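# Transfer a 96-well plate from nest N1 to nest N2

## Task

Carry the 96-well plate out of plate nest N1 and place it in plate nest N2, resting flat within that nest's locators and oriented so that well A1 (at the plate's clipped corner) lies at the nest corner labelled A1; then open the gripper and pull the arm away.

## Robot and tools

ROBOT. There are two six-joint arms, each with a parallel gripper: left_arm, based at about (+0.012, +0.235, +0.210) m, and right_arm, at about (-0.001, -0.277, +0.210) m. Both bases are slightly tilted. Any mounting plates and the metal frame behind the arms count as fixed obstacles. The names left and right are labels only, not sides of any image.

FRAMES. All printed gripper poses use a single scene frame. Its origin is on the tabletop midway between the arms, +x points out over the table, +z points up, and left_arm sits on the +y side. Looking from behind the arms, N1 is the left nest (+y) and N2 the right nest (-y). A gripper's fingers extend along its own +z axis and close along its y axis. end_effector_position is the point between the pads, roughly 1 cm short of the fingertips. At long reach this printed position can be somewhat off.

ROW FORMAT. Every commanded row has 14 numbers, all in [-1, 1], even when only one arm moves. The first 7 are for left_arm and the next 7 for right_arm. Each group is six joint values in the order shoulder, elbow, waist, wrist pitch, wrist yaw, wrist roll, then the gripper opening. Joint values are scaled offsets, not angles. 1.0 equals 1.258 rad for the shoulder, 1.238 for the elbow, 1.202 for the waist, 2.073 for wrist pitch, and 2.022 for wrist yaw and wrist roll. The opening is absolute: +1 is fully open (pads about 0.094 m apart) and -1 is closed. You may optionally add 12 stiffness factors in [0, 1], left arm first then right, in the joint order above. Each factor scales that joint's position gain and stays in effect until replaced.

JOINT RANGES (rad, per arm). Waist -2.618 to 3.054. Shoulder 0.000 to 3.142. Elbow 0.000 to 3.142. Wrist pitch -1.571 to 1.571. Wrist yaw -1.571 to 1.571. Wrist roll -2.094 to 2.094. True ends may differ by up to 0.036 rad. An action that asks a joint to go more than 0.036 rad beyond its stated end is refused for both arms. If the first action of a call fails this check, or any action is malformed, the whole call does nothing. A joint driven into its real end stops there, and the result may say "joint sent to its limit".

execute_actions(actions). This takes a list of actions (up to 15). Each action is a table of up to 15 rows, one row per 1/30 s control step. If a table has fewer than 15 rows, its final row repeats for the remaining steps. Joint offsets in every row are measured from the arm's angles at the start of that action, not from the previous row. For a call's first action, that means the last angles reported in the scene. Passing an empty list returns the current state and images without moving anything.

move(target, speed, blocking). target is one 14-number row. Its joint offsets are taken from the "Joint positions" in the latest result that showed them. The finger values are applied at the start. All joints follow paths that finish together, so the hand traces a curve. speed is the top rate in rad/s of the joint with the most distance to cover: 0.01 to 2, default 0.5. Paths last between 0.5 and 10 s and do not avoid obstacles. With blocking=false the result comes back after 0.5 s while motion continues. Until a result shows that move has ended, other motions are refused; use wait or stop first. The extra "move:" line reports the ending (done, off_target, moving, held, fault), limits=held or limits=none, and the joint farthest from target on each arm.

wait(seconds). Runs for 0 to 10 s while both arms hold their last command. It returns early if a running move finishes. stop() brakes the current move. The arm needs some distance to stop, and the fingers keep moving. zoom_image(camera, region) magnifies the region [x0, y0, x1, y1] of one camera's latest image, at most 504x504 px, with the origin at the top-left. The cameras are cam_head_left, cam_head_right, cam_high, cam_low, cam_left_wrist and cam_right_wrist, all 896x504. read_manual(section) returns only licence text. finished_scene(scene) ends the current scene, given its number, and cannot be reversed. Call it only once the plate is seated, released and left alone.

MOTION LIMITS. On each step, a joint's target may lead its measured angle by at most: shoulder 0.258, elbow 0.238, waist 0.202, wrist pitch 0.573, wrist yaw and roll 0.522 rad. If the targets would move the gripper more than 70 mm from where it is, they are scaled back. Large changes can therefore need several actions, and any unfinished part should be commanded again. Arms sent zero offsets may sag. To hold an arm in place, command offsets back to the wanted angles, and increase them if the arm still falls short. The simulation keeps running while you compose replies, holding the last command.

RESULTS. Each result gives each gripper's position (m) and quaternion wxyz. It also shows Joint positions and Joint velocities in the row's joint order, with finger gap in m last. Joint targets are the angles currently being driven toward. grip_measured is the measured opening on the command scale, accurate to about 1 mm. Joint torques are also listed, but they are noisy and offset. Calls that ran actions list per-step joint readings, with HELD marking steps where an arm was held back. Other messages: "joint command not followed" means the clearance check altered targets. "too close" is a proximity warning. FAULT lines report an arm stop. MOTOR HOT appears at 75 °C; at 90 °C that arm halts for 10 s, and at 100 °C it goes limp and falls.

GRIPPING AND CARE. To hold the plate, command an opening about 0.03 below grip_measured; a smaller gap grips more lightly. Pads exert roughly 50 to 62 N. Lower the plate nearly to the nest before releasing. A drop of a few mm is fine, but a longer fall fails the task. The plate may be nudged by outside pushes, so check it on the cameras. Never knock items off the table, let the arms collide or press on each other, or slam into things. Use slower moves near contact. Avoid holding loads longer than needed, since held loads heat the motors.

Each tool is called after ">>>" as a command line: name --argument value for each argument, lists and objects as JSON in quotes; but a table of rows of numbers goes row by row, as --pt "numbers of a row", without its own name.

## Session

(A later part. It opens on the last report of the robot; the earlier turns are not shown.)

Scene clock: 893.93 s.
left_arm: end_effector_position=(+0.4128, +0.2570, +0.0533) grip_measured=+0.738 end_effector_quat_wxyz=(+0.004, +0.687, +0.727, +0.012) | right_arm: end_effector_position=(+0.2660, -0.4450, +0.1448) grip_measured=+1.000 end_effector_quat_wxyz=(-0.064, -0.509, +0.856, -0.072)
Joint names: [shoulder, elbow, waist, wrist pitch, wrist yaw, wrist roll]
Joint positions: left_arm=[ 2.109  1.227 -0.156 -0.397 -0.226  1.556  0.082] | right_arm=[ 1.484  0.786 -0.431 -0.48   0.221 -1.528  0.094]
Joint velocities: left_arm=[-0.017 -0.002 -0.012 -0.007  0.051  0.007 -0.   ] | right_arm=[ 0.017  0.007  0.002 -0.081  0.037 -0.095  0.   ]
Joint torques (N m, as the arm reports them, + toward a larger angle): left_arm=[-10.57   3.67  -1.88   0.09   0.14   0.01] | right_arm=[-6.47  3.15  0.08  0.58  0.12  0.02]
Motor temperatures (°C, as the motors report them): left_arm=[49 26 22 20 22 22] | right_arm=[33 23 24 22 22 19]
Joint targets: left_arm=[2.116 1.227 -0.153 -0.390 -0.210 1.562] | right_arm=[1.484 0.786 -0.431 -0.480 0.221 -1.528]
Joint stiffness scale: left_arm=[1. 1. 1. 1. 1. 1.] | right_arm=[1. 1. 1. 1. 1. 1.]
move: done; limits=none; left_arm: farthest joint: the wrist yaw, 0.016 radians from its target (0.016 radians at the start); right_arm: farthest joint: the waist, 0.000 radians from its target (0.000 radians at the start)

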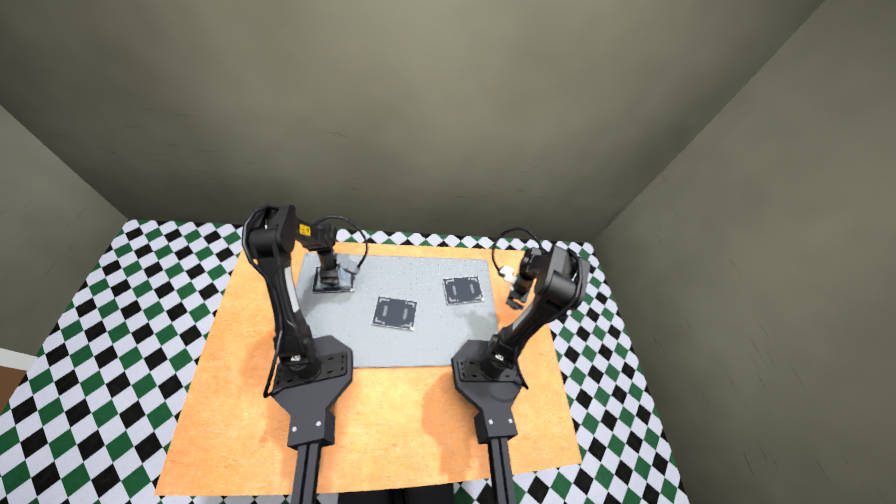

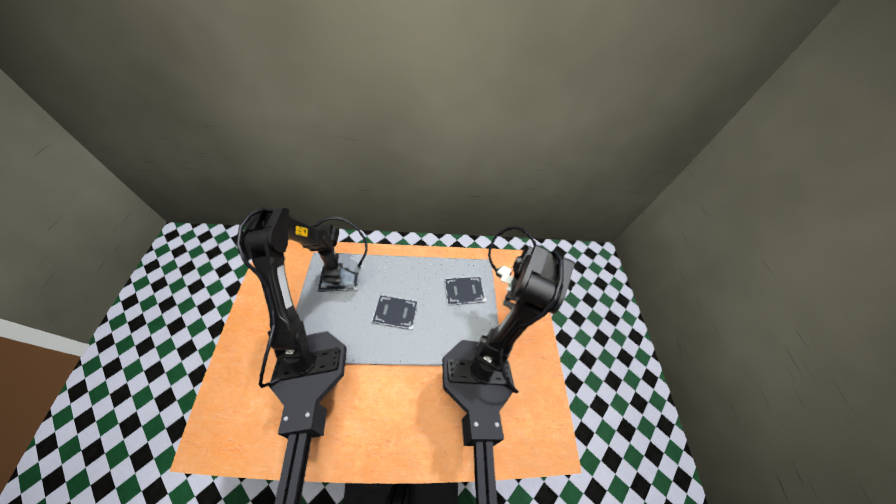

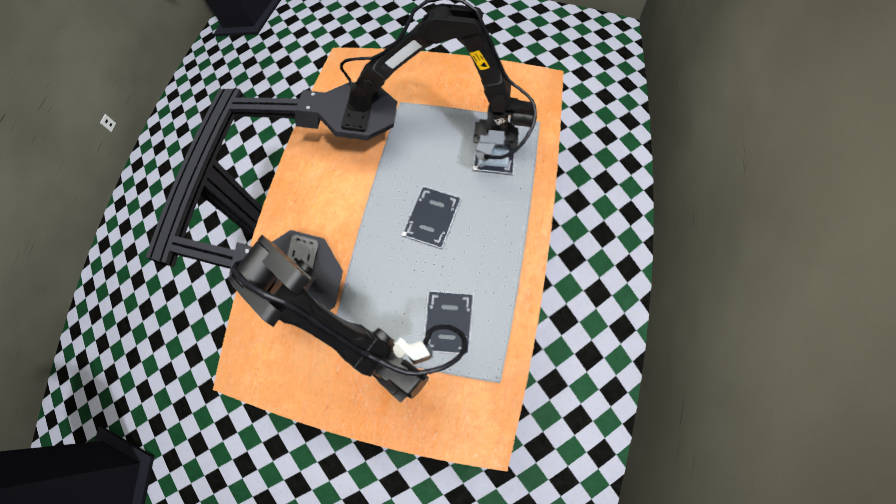

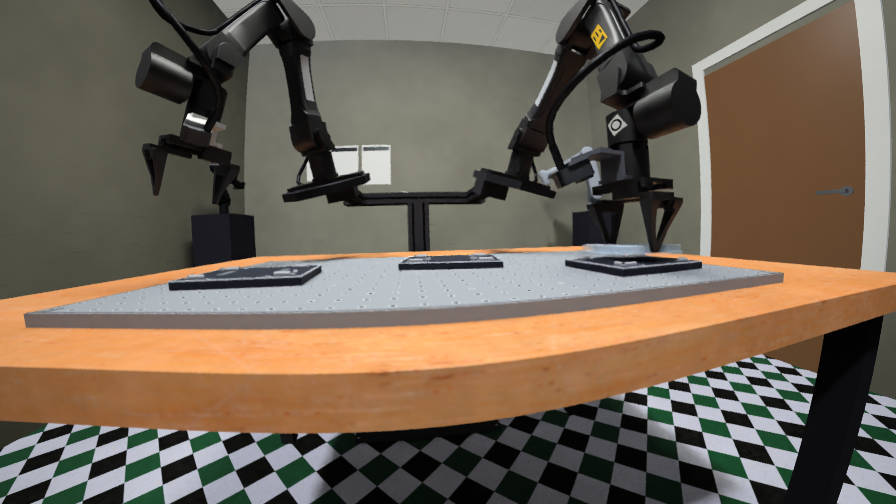

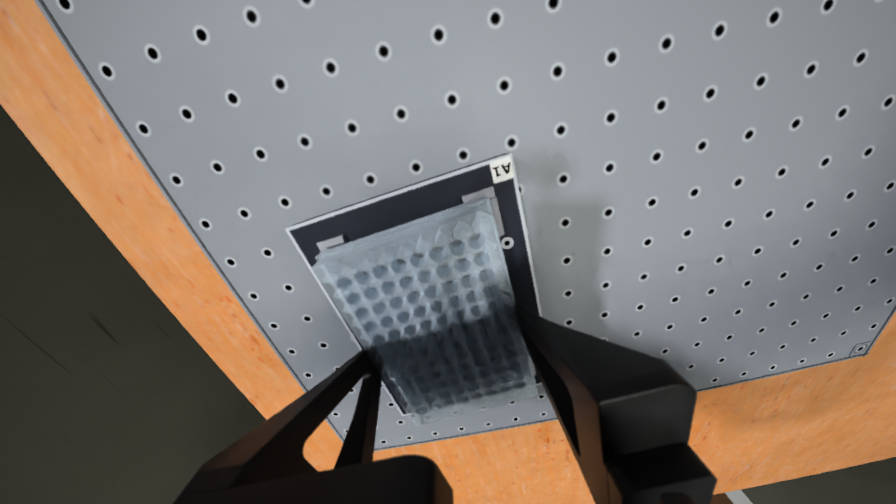

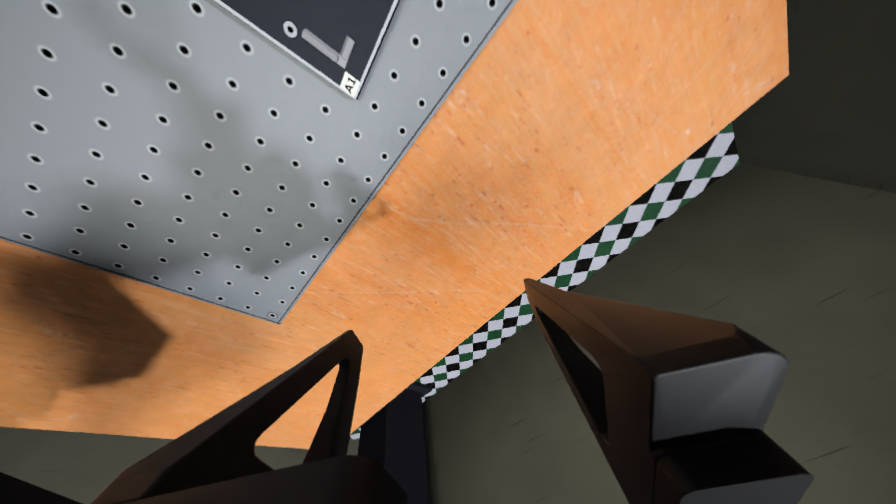

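>>> move --target '[0.003,0,0.0085,0.003,0.008,0.005,0.705, 0,0,0,0,0,0,1]' --speed 0.02

Scene clock: 911.10 s.
left_arm: end_effector_position=(+0.4129, +0.2570, +0.0533) grip_measured=+0.738 end_effector_quat_wxyz=(+0.004, +0.688, +0.725, +0.012) | right_arm: end_effector_position=(+0.2660, -0.4450, +0.1448) grip_measured=+1.000 end_effector_quat_wxyz=(-0.064, -0.509, +0.856, -0.072)
Joint names: [shoulder, elbow, waist, wrist pitch, wrist yaw, wrist roll]
Joint positions: left_arm=[ 2.109  1.227 -0.156 -0.396 -0.226  1.559  0.082] | right_arm=[ 1.484  0.786 -0.431 -0.48   0.221 -1.528  0.094]
Joint velocities: left_arm=[-0.002 -0.002 -0.012 -0.007  0.022 -0.051 -0.001] | right_arm=[-0.012 -0.002 -0.007 -0.066  0.022 -0.022  0.   ]
Joint torques (N m, as the arm reports them, + toward a larger angle): left_arm=[-10.83   3.68  -1.31   0.1    0.14   0.03] | right_arm=[-6.51  3.18  0.1   0.58  0.1   0.02]
Motor temperatures (°C, as the motors report them): left_arm=[48 26 22 21 22 22] | right_arm=[33 23 24 22 22 19]
Joint targets: left_arm=[2.113 1.227 -0.146 -0.390 -0.210 1.566] | right_arm=[1.484 0.786 -0.431 -0.480 0.221 -1.528]
Joint stiffness scale: left_arm=[1. 1. 1. 1. 1. 1.] | right_arm=[1. 1. 1. 1. 1. 1.]
move: done; limits=none; left_arm: farthest joint: the wrist yaw, 0.016 radians from its target (0.016 radians at the start); right_arm: farthest joint: the waist, 0.000 radians from its target (0.000 radians at the start)

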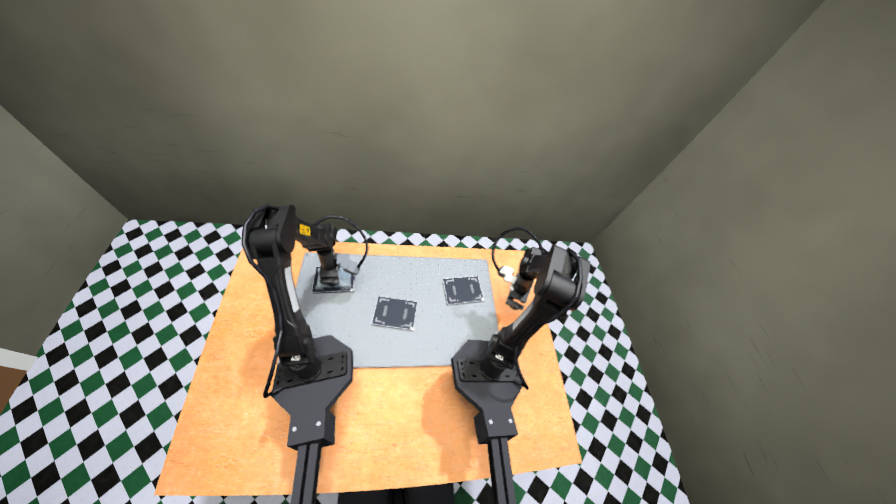

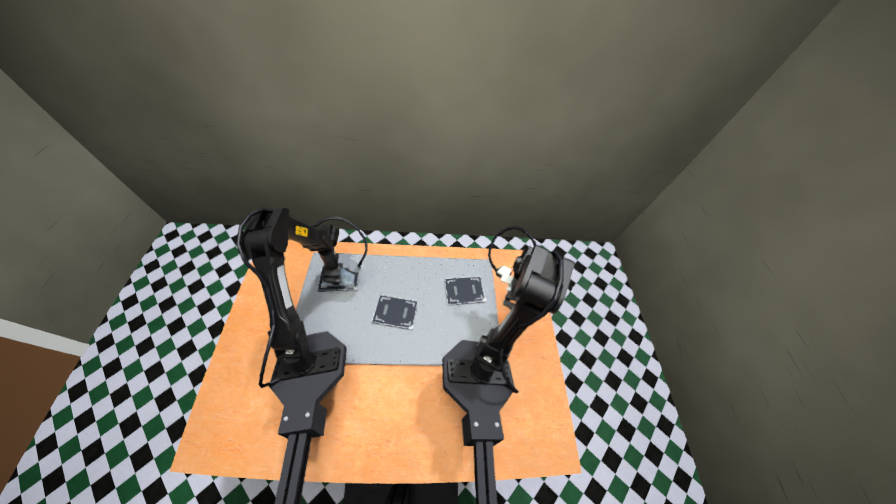

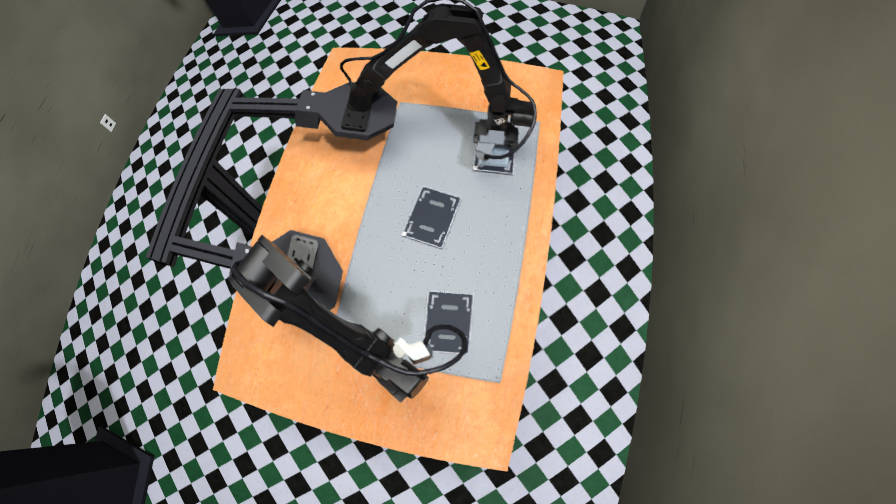

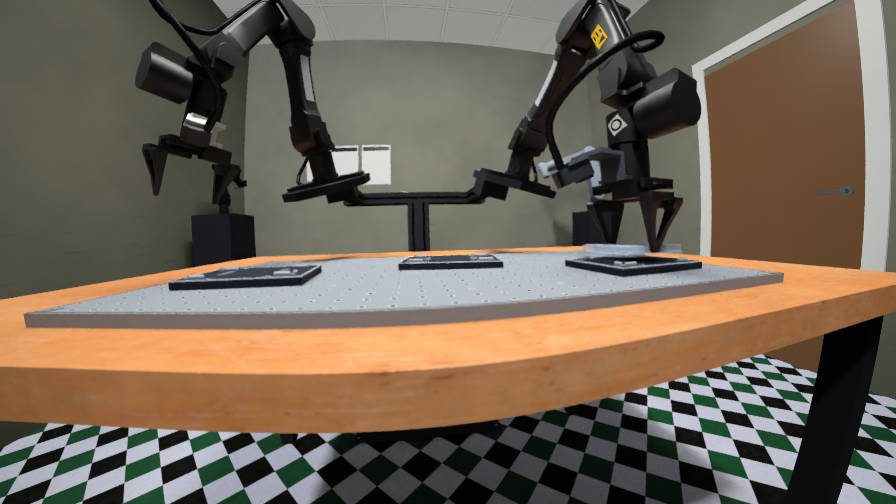

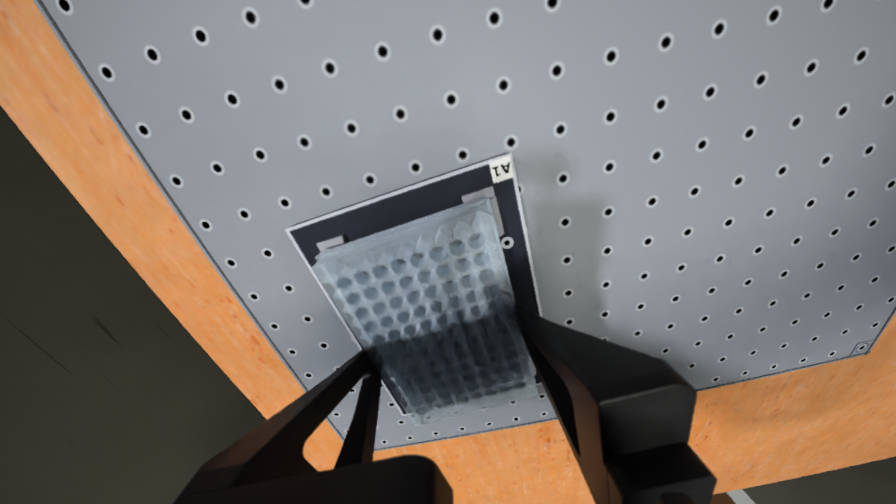

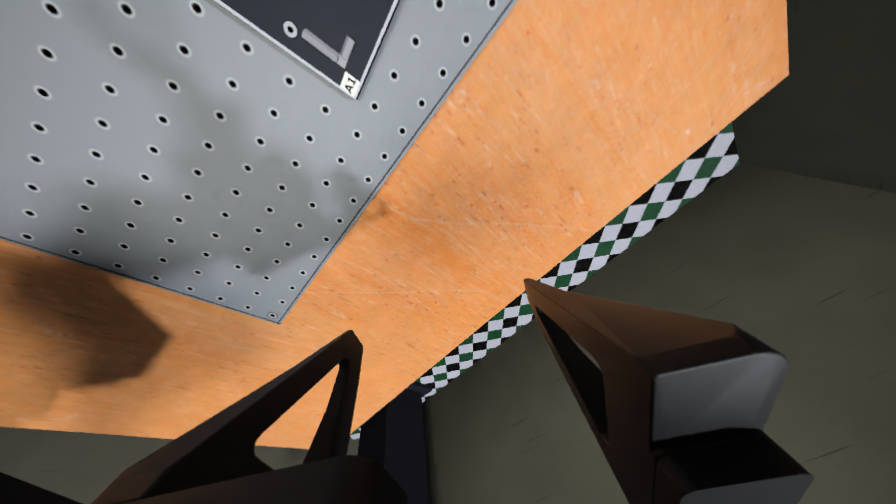

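>>> move --target '[0.003,0,0.0141,0.003,0.008,0.004,0.705, 0,0,0,0,0,0,1]' --speed 0.02

Scene clock: 916.50 s.
left_arm: end_effector_position=(+0.4123, +0.2615, +0.0525) grip_measured=+0.738 end_effector_quat_wxyz=(+0.003, +0.686, +0.728, +0.012) | right_arm: end_effector_position=(+0.2660, -0.4450, +0.1448) grip_measured=+1.000 end_effector_quat_wxyz=(-0.064, -0.509, +0.856, -0.072)
Joint names: [shoulder, elbow, waist, wrist pitch, wrist yaw, wrist roll]
Joint positions: left_arm=[ 2.109  1.227 -0.146 -0.396 -0.226  1.562  0.082] | right_arm=[ 1.484  0.786 -0.431 -0.48   0.221 -1.528  0.094]
Joint velocities: left_arm=[ 0.002 -0.012  0.002  0.022  0.081 -0.037 -0.   ] | right_arm=[ 0.007 -0.012  0.012  0.037 -0.037  0.022  0.   ]
Joint torques (N m, as the arm reports them, + toward a larger angle): left_arm=[-10.84   3.68  -1.59   0.09   0.14   0.01] | right_arm=[-6.46  3.16  0.07  0.59  0.11  0.02]
Motor temperatures (°C, as the motors report them): left_arm=[48 26 22 21 22 22] | right_arm=[33 23 24 22 22 19]
Joint targets: left_arm=[2.113 1.227 -0.139 -0.390 -0.210 1.568] | right_arm=[1.484 0.786 -0.431 -0.480 0.221 -1.528]
Joint stiffness scale: left_arm=[1. 1. 1. 1. 1. 1.] | right_arm=[1. 1. 1. 1. 1. 1.]
move: done; limits=none; left_arm: farthest joint: the wrist yaw, 0.016 radians from its target (0.016 radians at the start); right_arm: farthest joint: the waist, 0.000 radians from its target (0.000 radians at the start)

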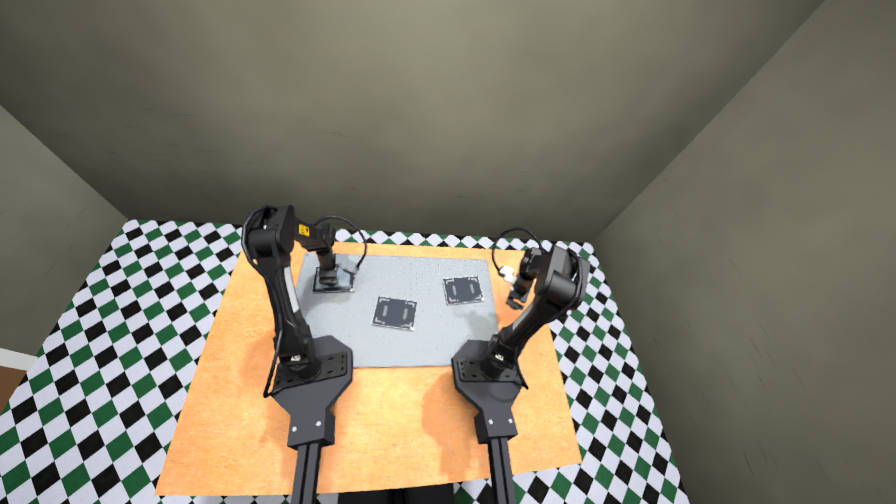

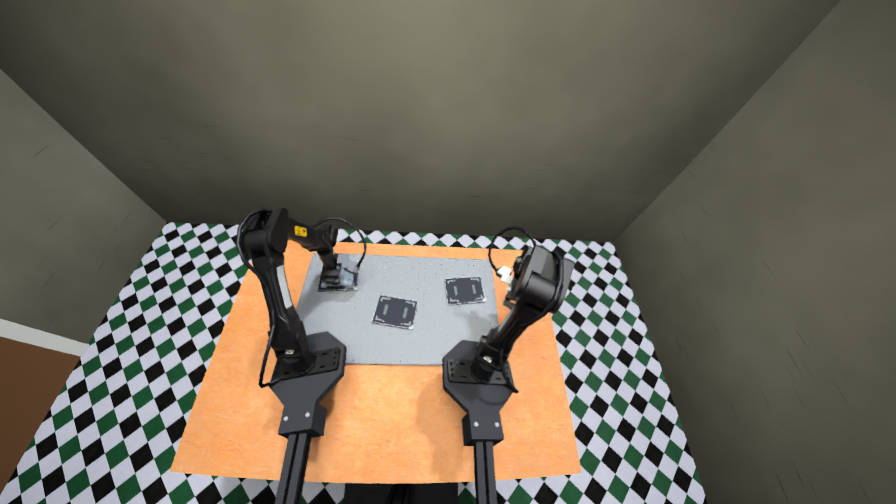

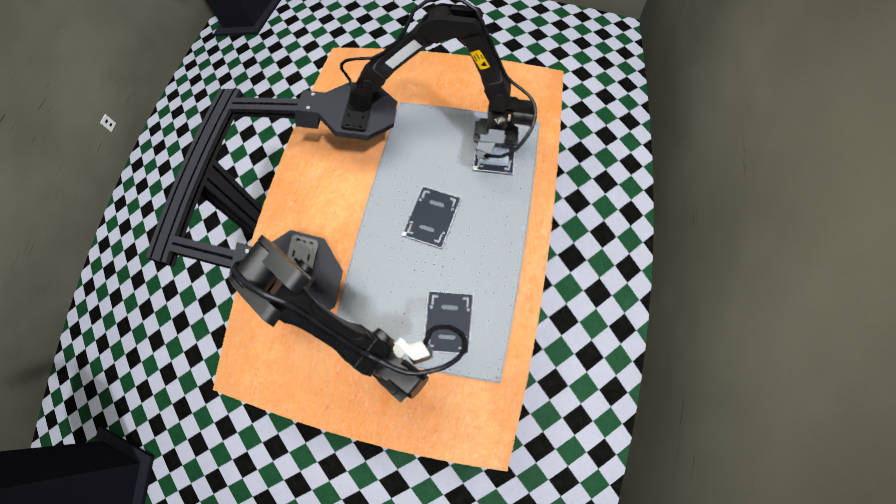

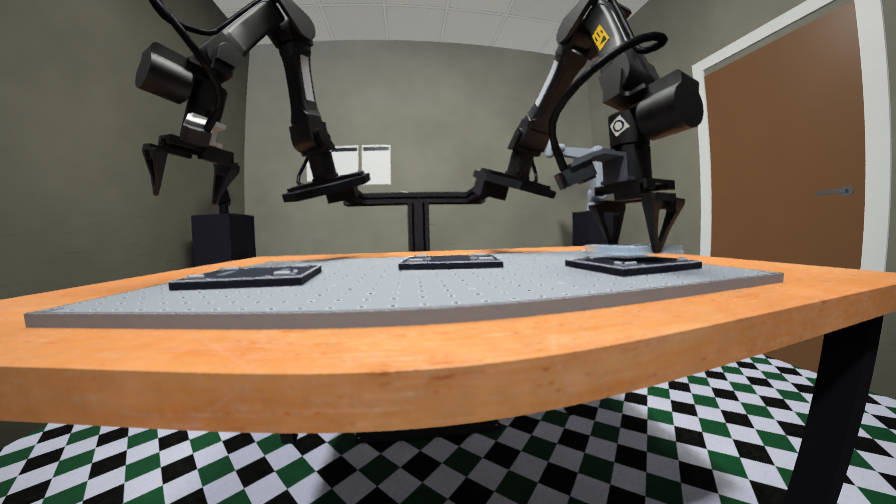

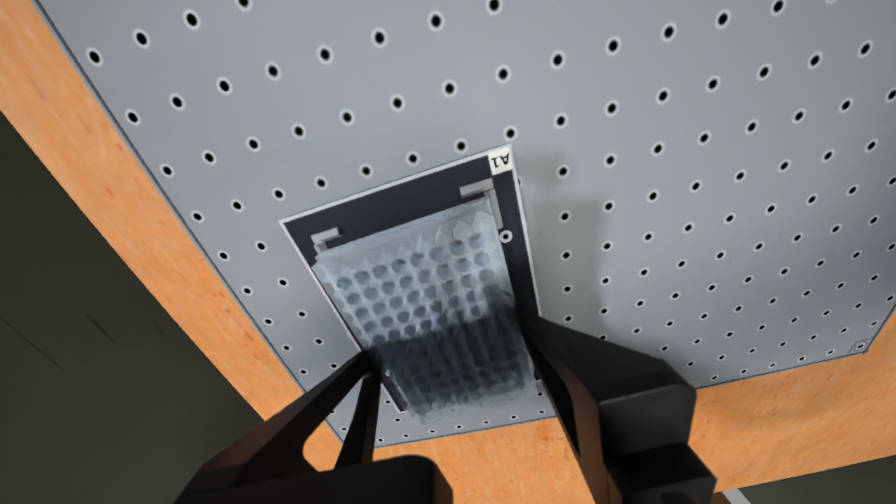

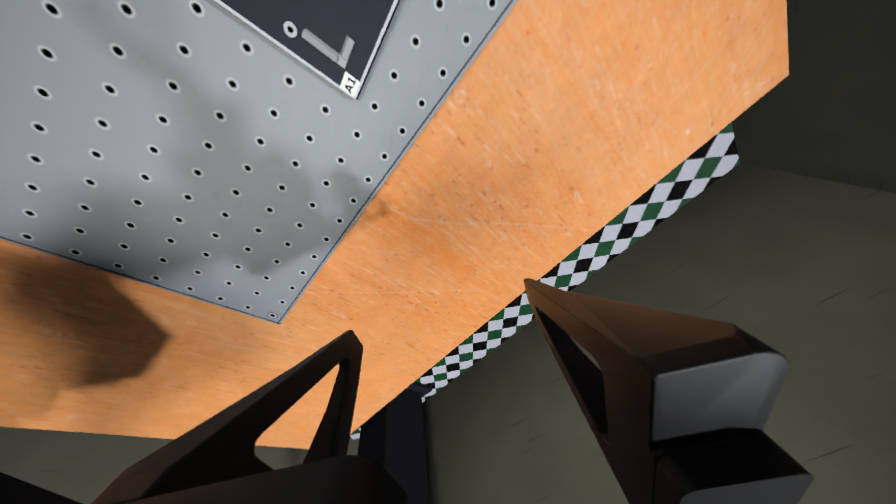

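>>> zoom_image --camera "cam_left_wrist" --region '[280,140,560,340]'

Region (280, 140, 560, 340) of cam_left_wrist's 896x504 image, scaled by 1.800, with more detail than that image has; it fills the top 360 rows of this view, and the rest is white.

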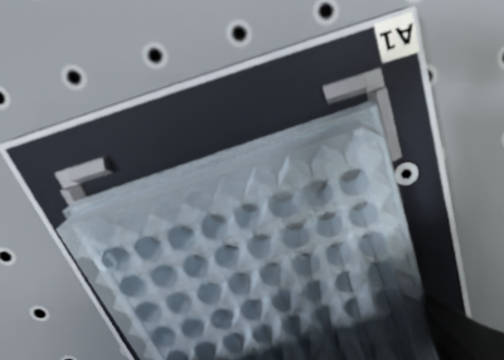

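>>> move --target '[0.0169,0,0,0.0109,0.008,0.007,0.705, 0,0,0,0,0,0,1]' --speed 0.03

>>> zoom_image --camera "cam_left_wrist" --region '[280,140,560,340]'

Scene clock: 937.37 s.
left_arm: end_effector_position=(+0.4135, +0.2606, +0.0481) grip_measured=+0.738 end_effector_quat_wxyz=(+0.004, +0.688, +0.725, +0.014) | right_arm: end_effector_position=(+0.2660, -0.4450, +0.1448) grip_measured=+1.000 end_effector_quat_wxyz=(-0.064, -0.509, +0.856, -0.072)
Joint names: [shoulder, elbow, waist, wrist pitch, wrist yaw, wrist roll]
Joint positions: left_arm=[ 2.122  1.227 -0.146 -0.378 -0.226  1.571  0.082] | right_arm=[ 1.484  0.786 -0.431 -0.48   0.221 -1.528  0.094]
Joint velocities: left_arm=[-0.027  0.022 -0.007 -0.037  0.007  0.022 -0.001] | right_arm=[ 0.007 -0.002 -0.002  0.037  0.051 -0.037  0.   ]
Joint torques (N m, as the arm reports them, + toward a larger angle): left_arm=[-10.54   3.63  -2.12   0.09   0.14   0.02] | right_arm=[-6.46  3.18  0.1   0.59  0.11  0.01]
Motor temperatures (°C, as the motors report them): left_arm=[48 26 22 21 22 22] | right_arm=[33 23 24 22 22 19]
Joint targets: left_arm=[2.131 1.227 -0.146 -0.374 -0.210 1.576] | right_arm=[1.484 0.786 -0.431 -0.480 0.221 -1.528]
Joint stiffness scale: left_arm=[1. 1. 1. 1. 1. 1.] | right_arm=[1. 1. 1. 1. 1. 1.]
move: done; limits=none; left_arm: farthest joint: the wrist yaw, 0.016 radians from its target (0.016 radians at the start); right_arm: farthest joint: the waist, 0.000 radians from its target (0.000 radians at the start)

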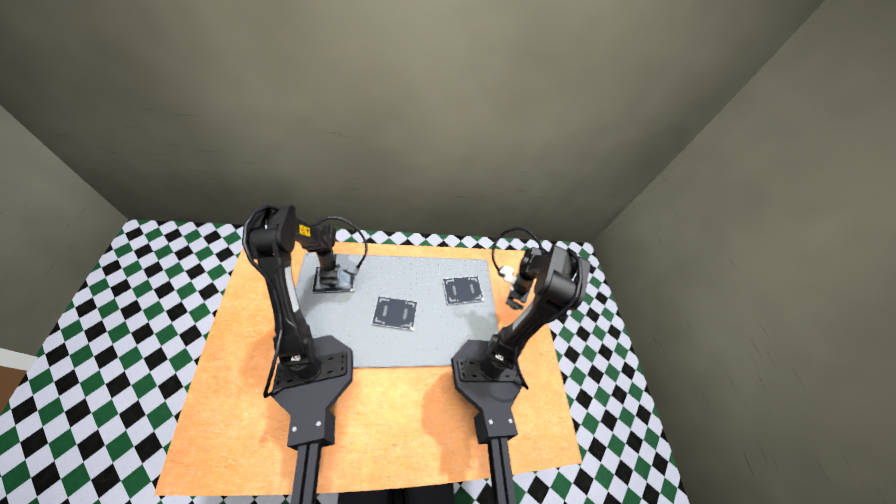

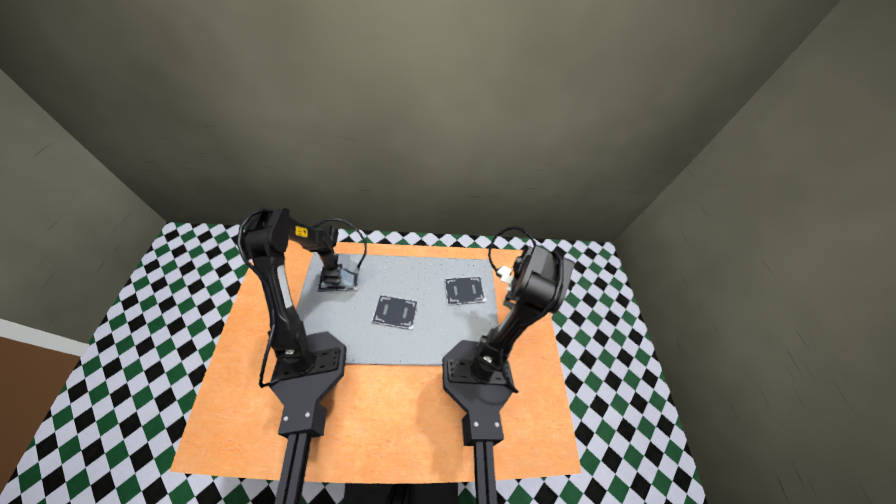

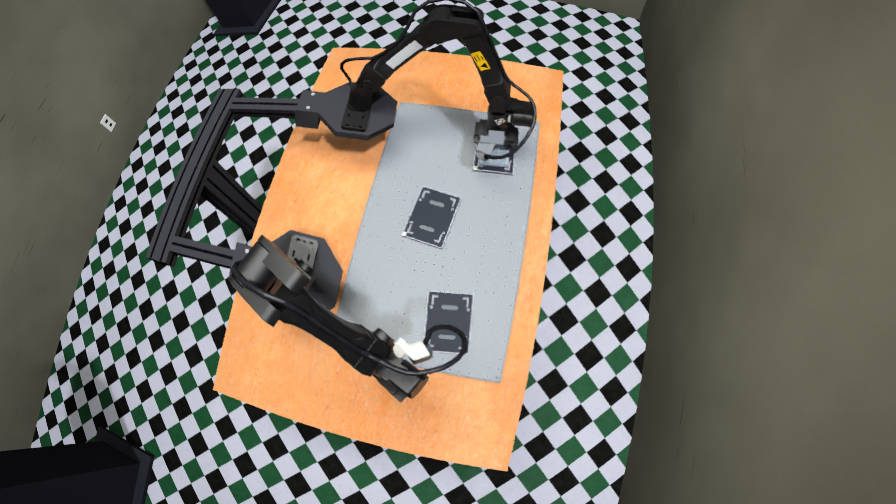

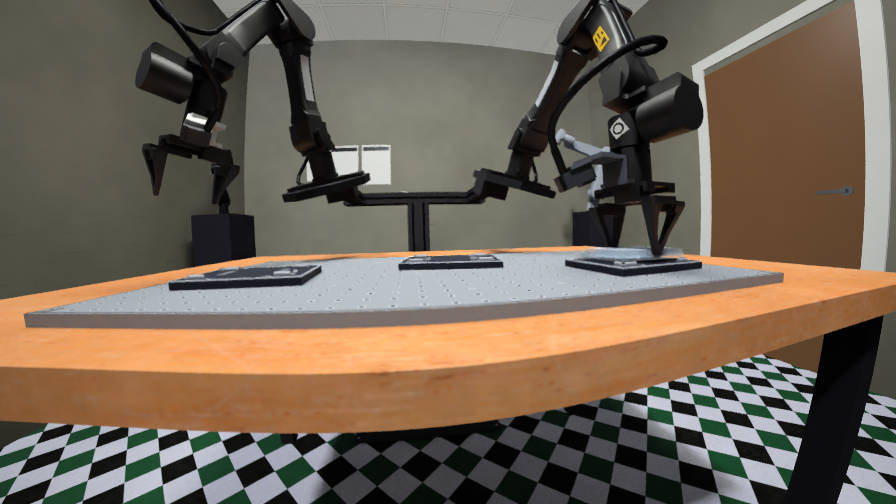

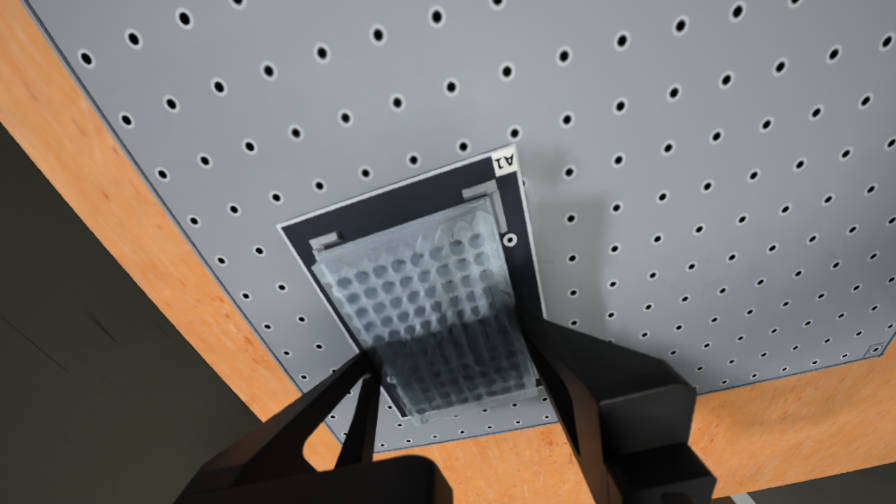

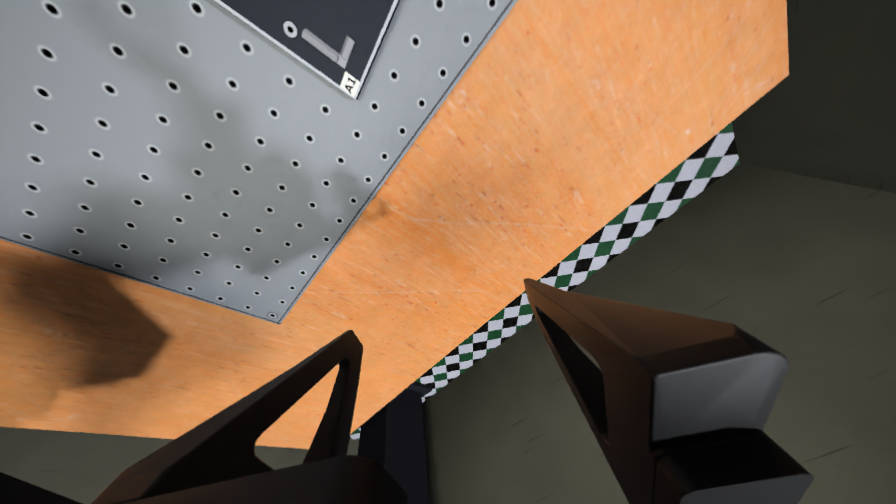

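Region (280, 140, 560, 340) of cam_left_wrist's 896x504 image, scaled by 1.800, with more detail than that image has; it fills the top 360 rows of this view, and the rest is white.

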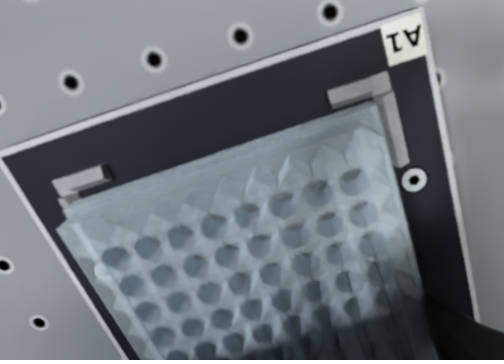

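>>> move --target '[0.0116,0,0,0.0053,0.011,0.002,0.705, 0,0,0,0,0,0,1]' --speed 0.02

>>> zoom_image --camera "cam_left_wrist" --region '[280,140,560,340]'

Scene clock: 964.83 s.
left_arm: end_effector_position=(+0.4146, +0.2604, +0.0482) grip_measured=+0.738 end_effector_quat_wxyz=(+0.006, +0.688, +0.726, +0.015) | right_arm: end_effector_position=(+0.2660, -0.4450, +0.1448) grip_measured=+1.000 end_effector_quat_wxyz=(-0.064, -0.509, +0.856, -0.072)
Joint names: [shoulder, elbow, waist, wrist pitch, wrist yaw, wrist roll]
Joint positions: left_arm=[ 2.122  1.227 -0.146 -0.373 -0.225  1.571  0.082] | right_arm=[ 1.484  0.786 -0.431 -0.48   0.221 -1.528  0.094]
Joint velocities: left_arm=[-0.002 -0.007  0.017 -0.051 -0.051  0.007 -0.001] | right_arm=[-0.032 -0.012 -0.002 -0.051 -0.066  0.007  0.   ]
Joint torques (N m, as the arm reports them, + toward a larger angle): left_arm=[-10.     3.63  -2.11   0.11   0.19   0.  ] | right_arm=[-6.45  3.18  0.1   0.58  0.11  0.03]
Motor temperatures (°C, as the motors report them): left_arm=[48 26 22 21 23 22] | right_arm=[33 23 24 22 22 19]
Joint targets: left_arm=[2.137 1.227 -0.146 -0.367 -0.204 1.574] | right_arm=[1.484 0.786 -0.431 -0.480 0.221 -1.528]
Joint stiffness scale: left_arm=[1. 1. 1. 1. 1. 1.] | right_arm=[1. 1. 1. 1. 1. 1.]
move: off_target (left_arm); limits=none; left_arm: farthest joint: the wrist yaw, 0.021 radians from its target (0.022 radians at the start); right_arm: farthest joint: the waist, 0.000 radians from its target (0.000 radians at the start)

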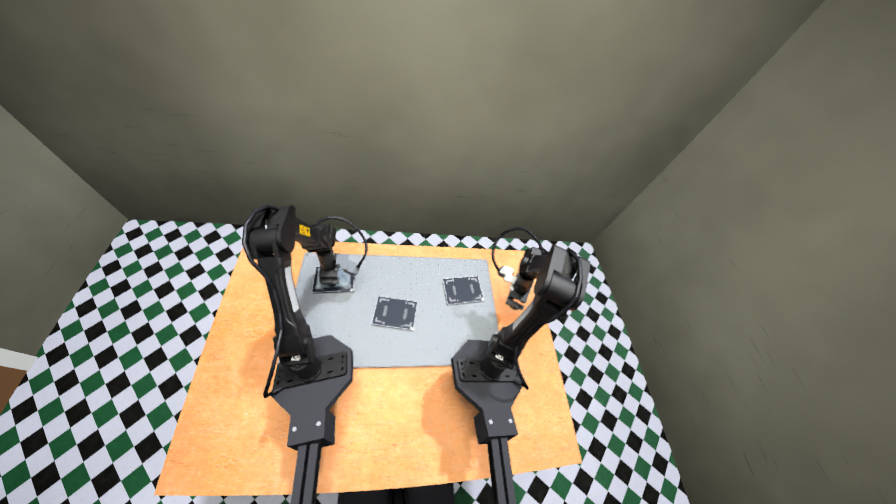

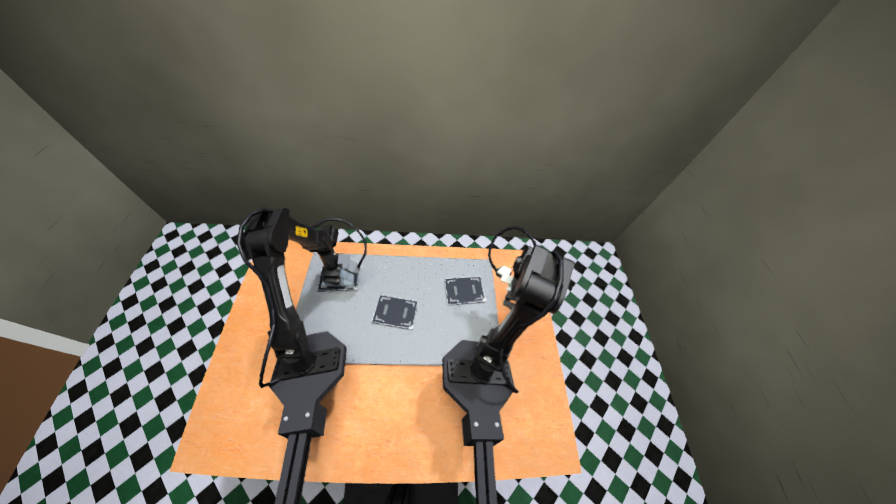

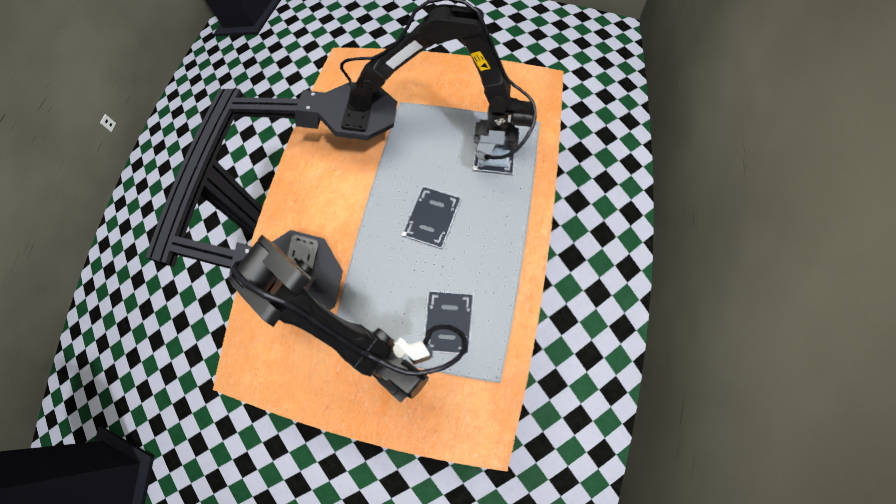

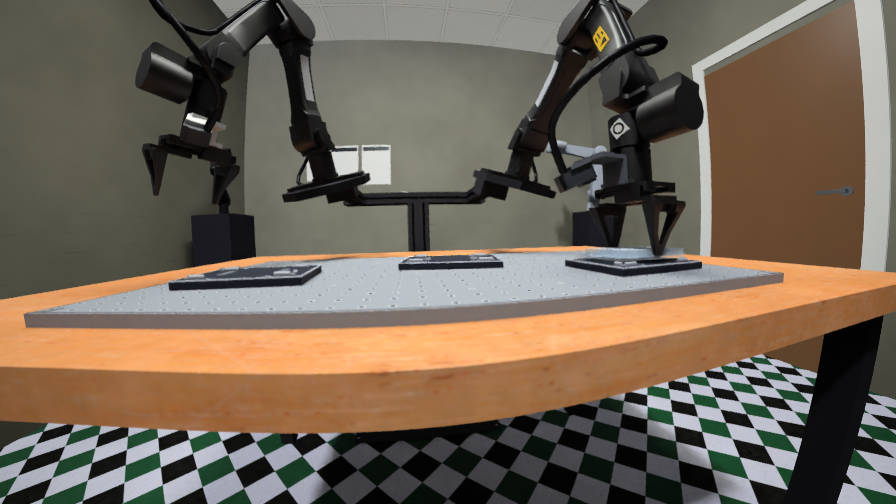

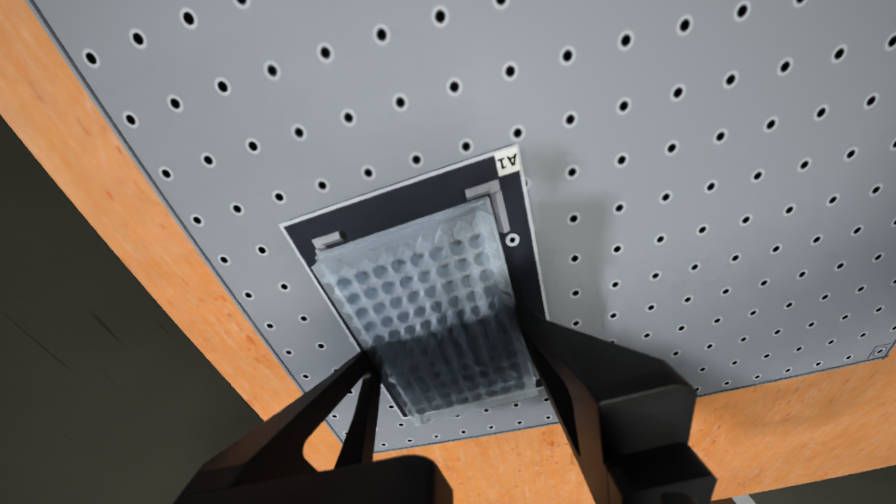

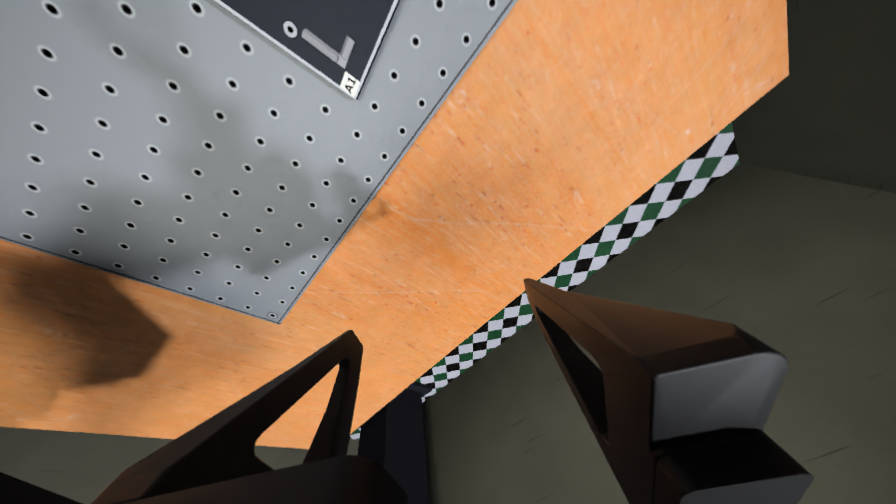

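Region (280, 140, 560, 340) of cam_left_wrist's 896x504 image, scaled by 1.800, with more detail than that image has; it fills the top 360 rows of this view, and the rest is white.

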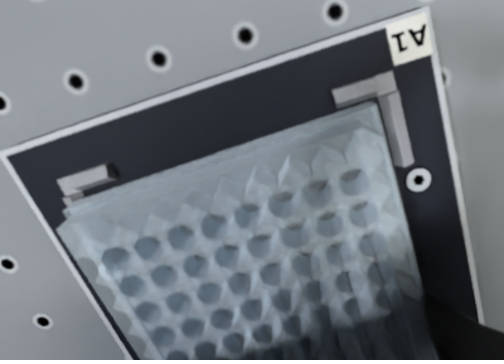

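>>> zoom_image --camera "cam_low" --region '[555,215,715,290]'

Region (555, 215, 715, 290) of cam_low's 896x504 image, scaled by 3.150, with more detail than that image has; it fills the top 236 rows of this view, and the rest is white.

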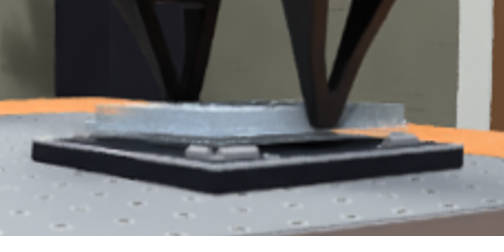

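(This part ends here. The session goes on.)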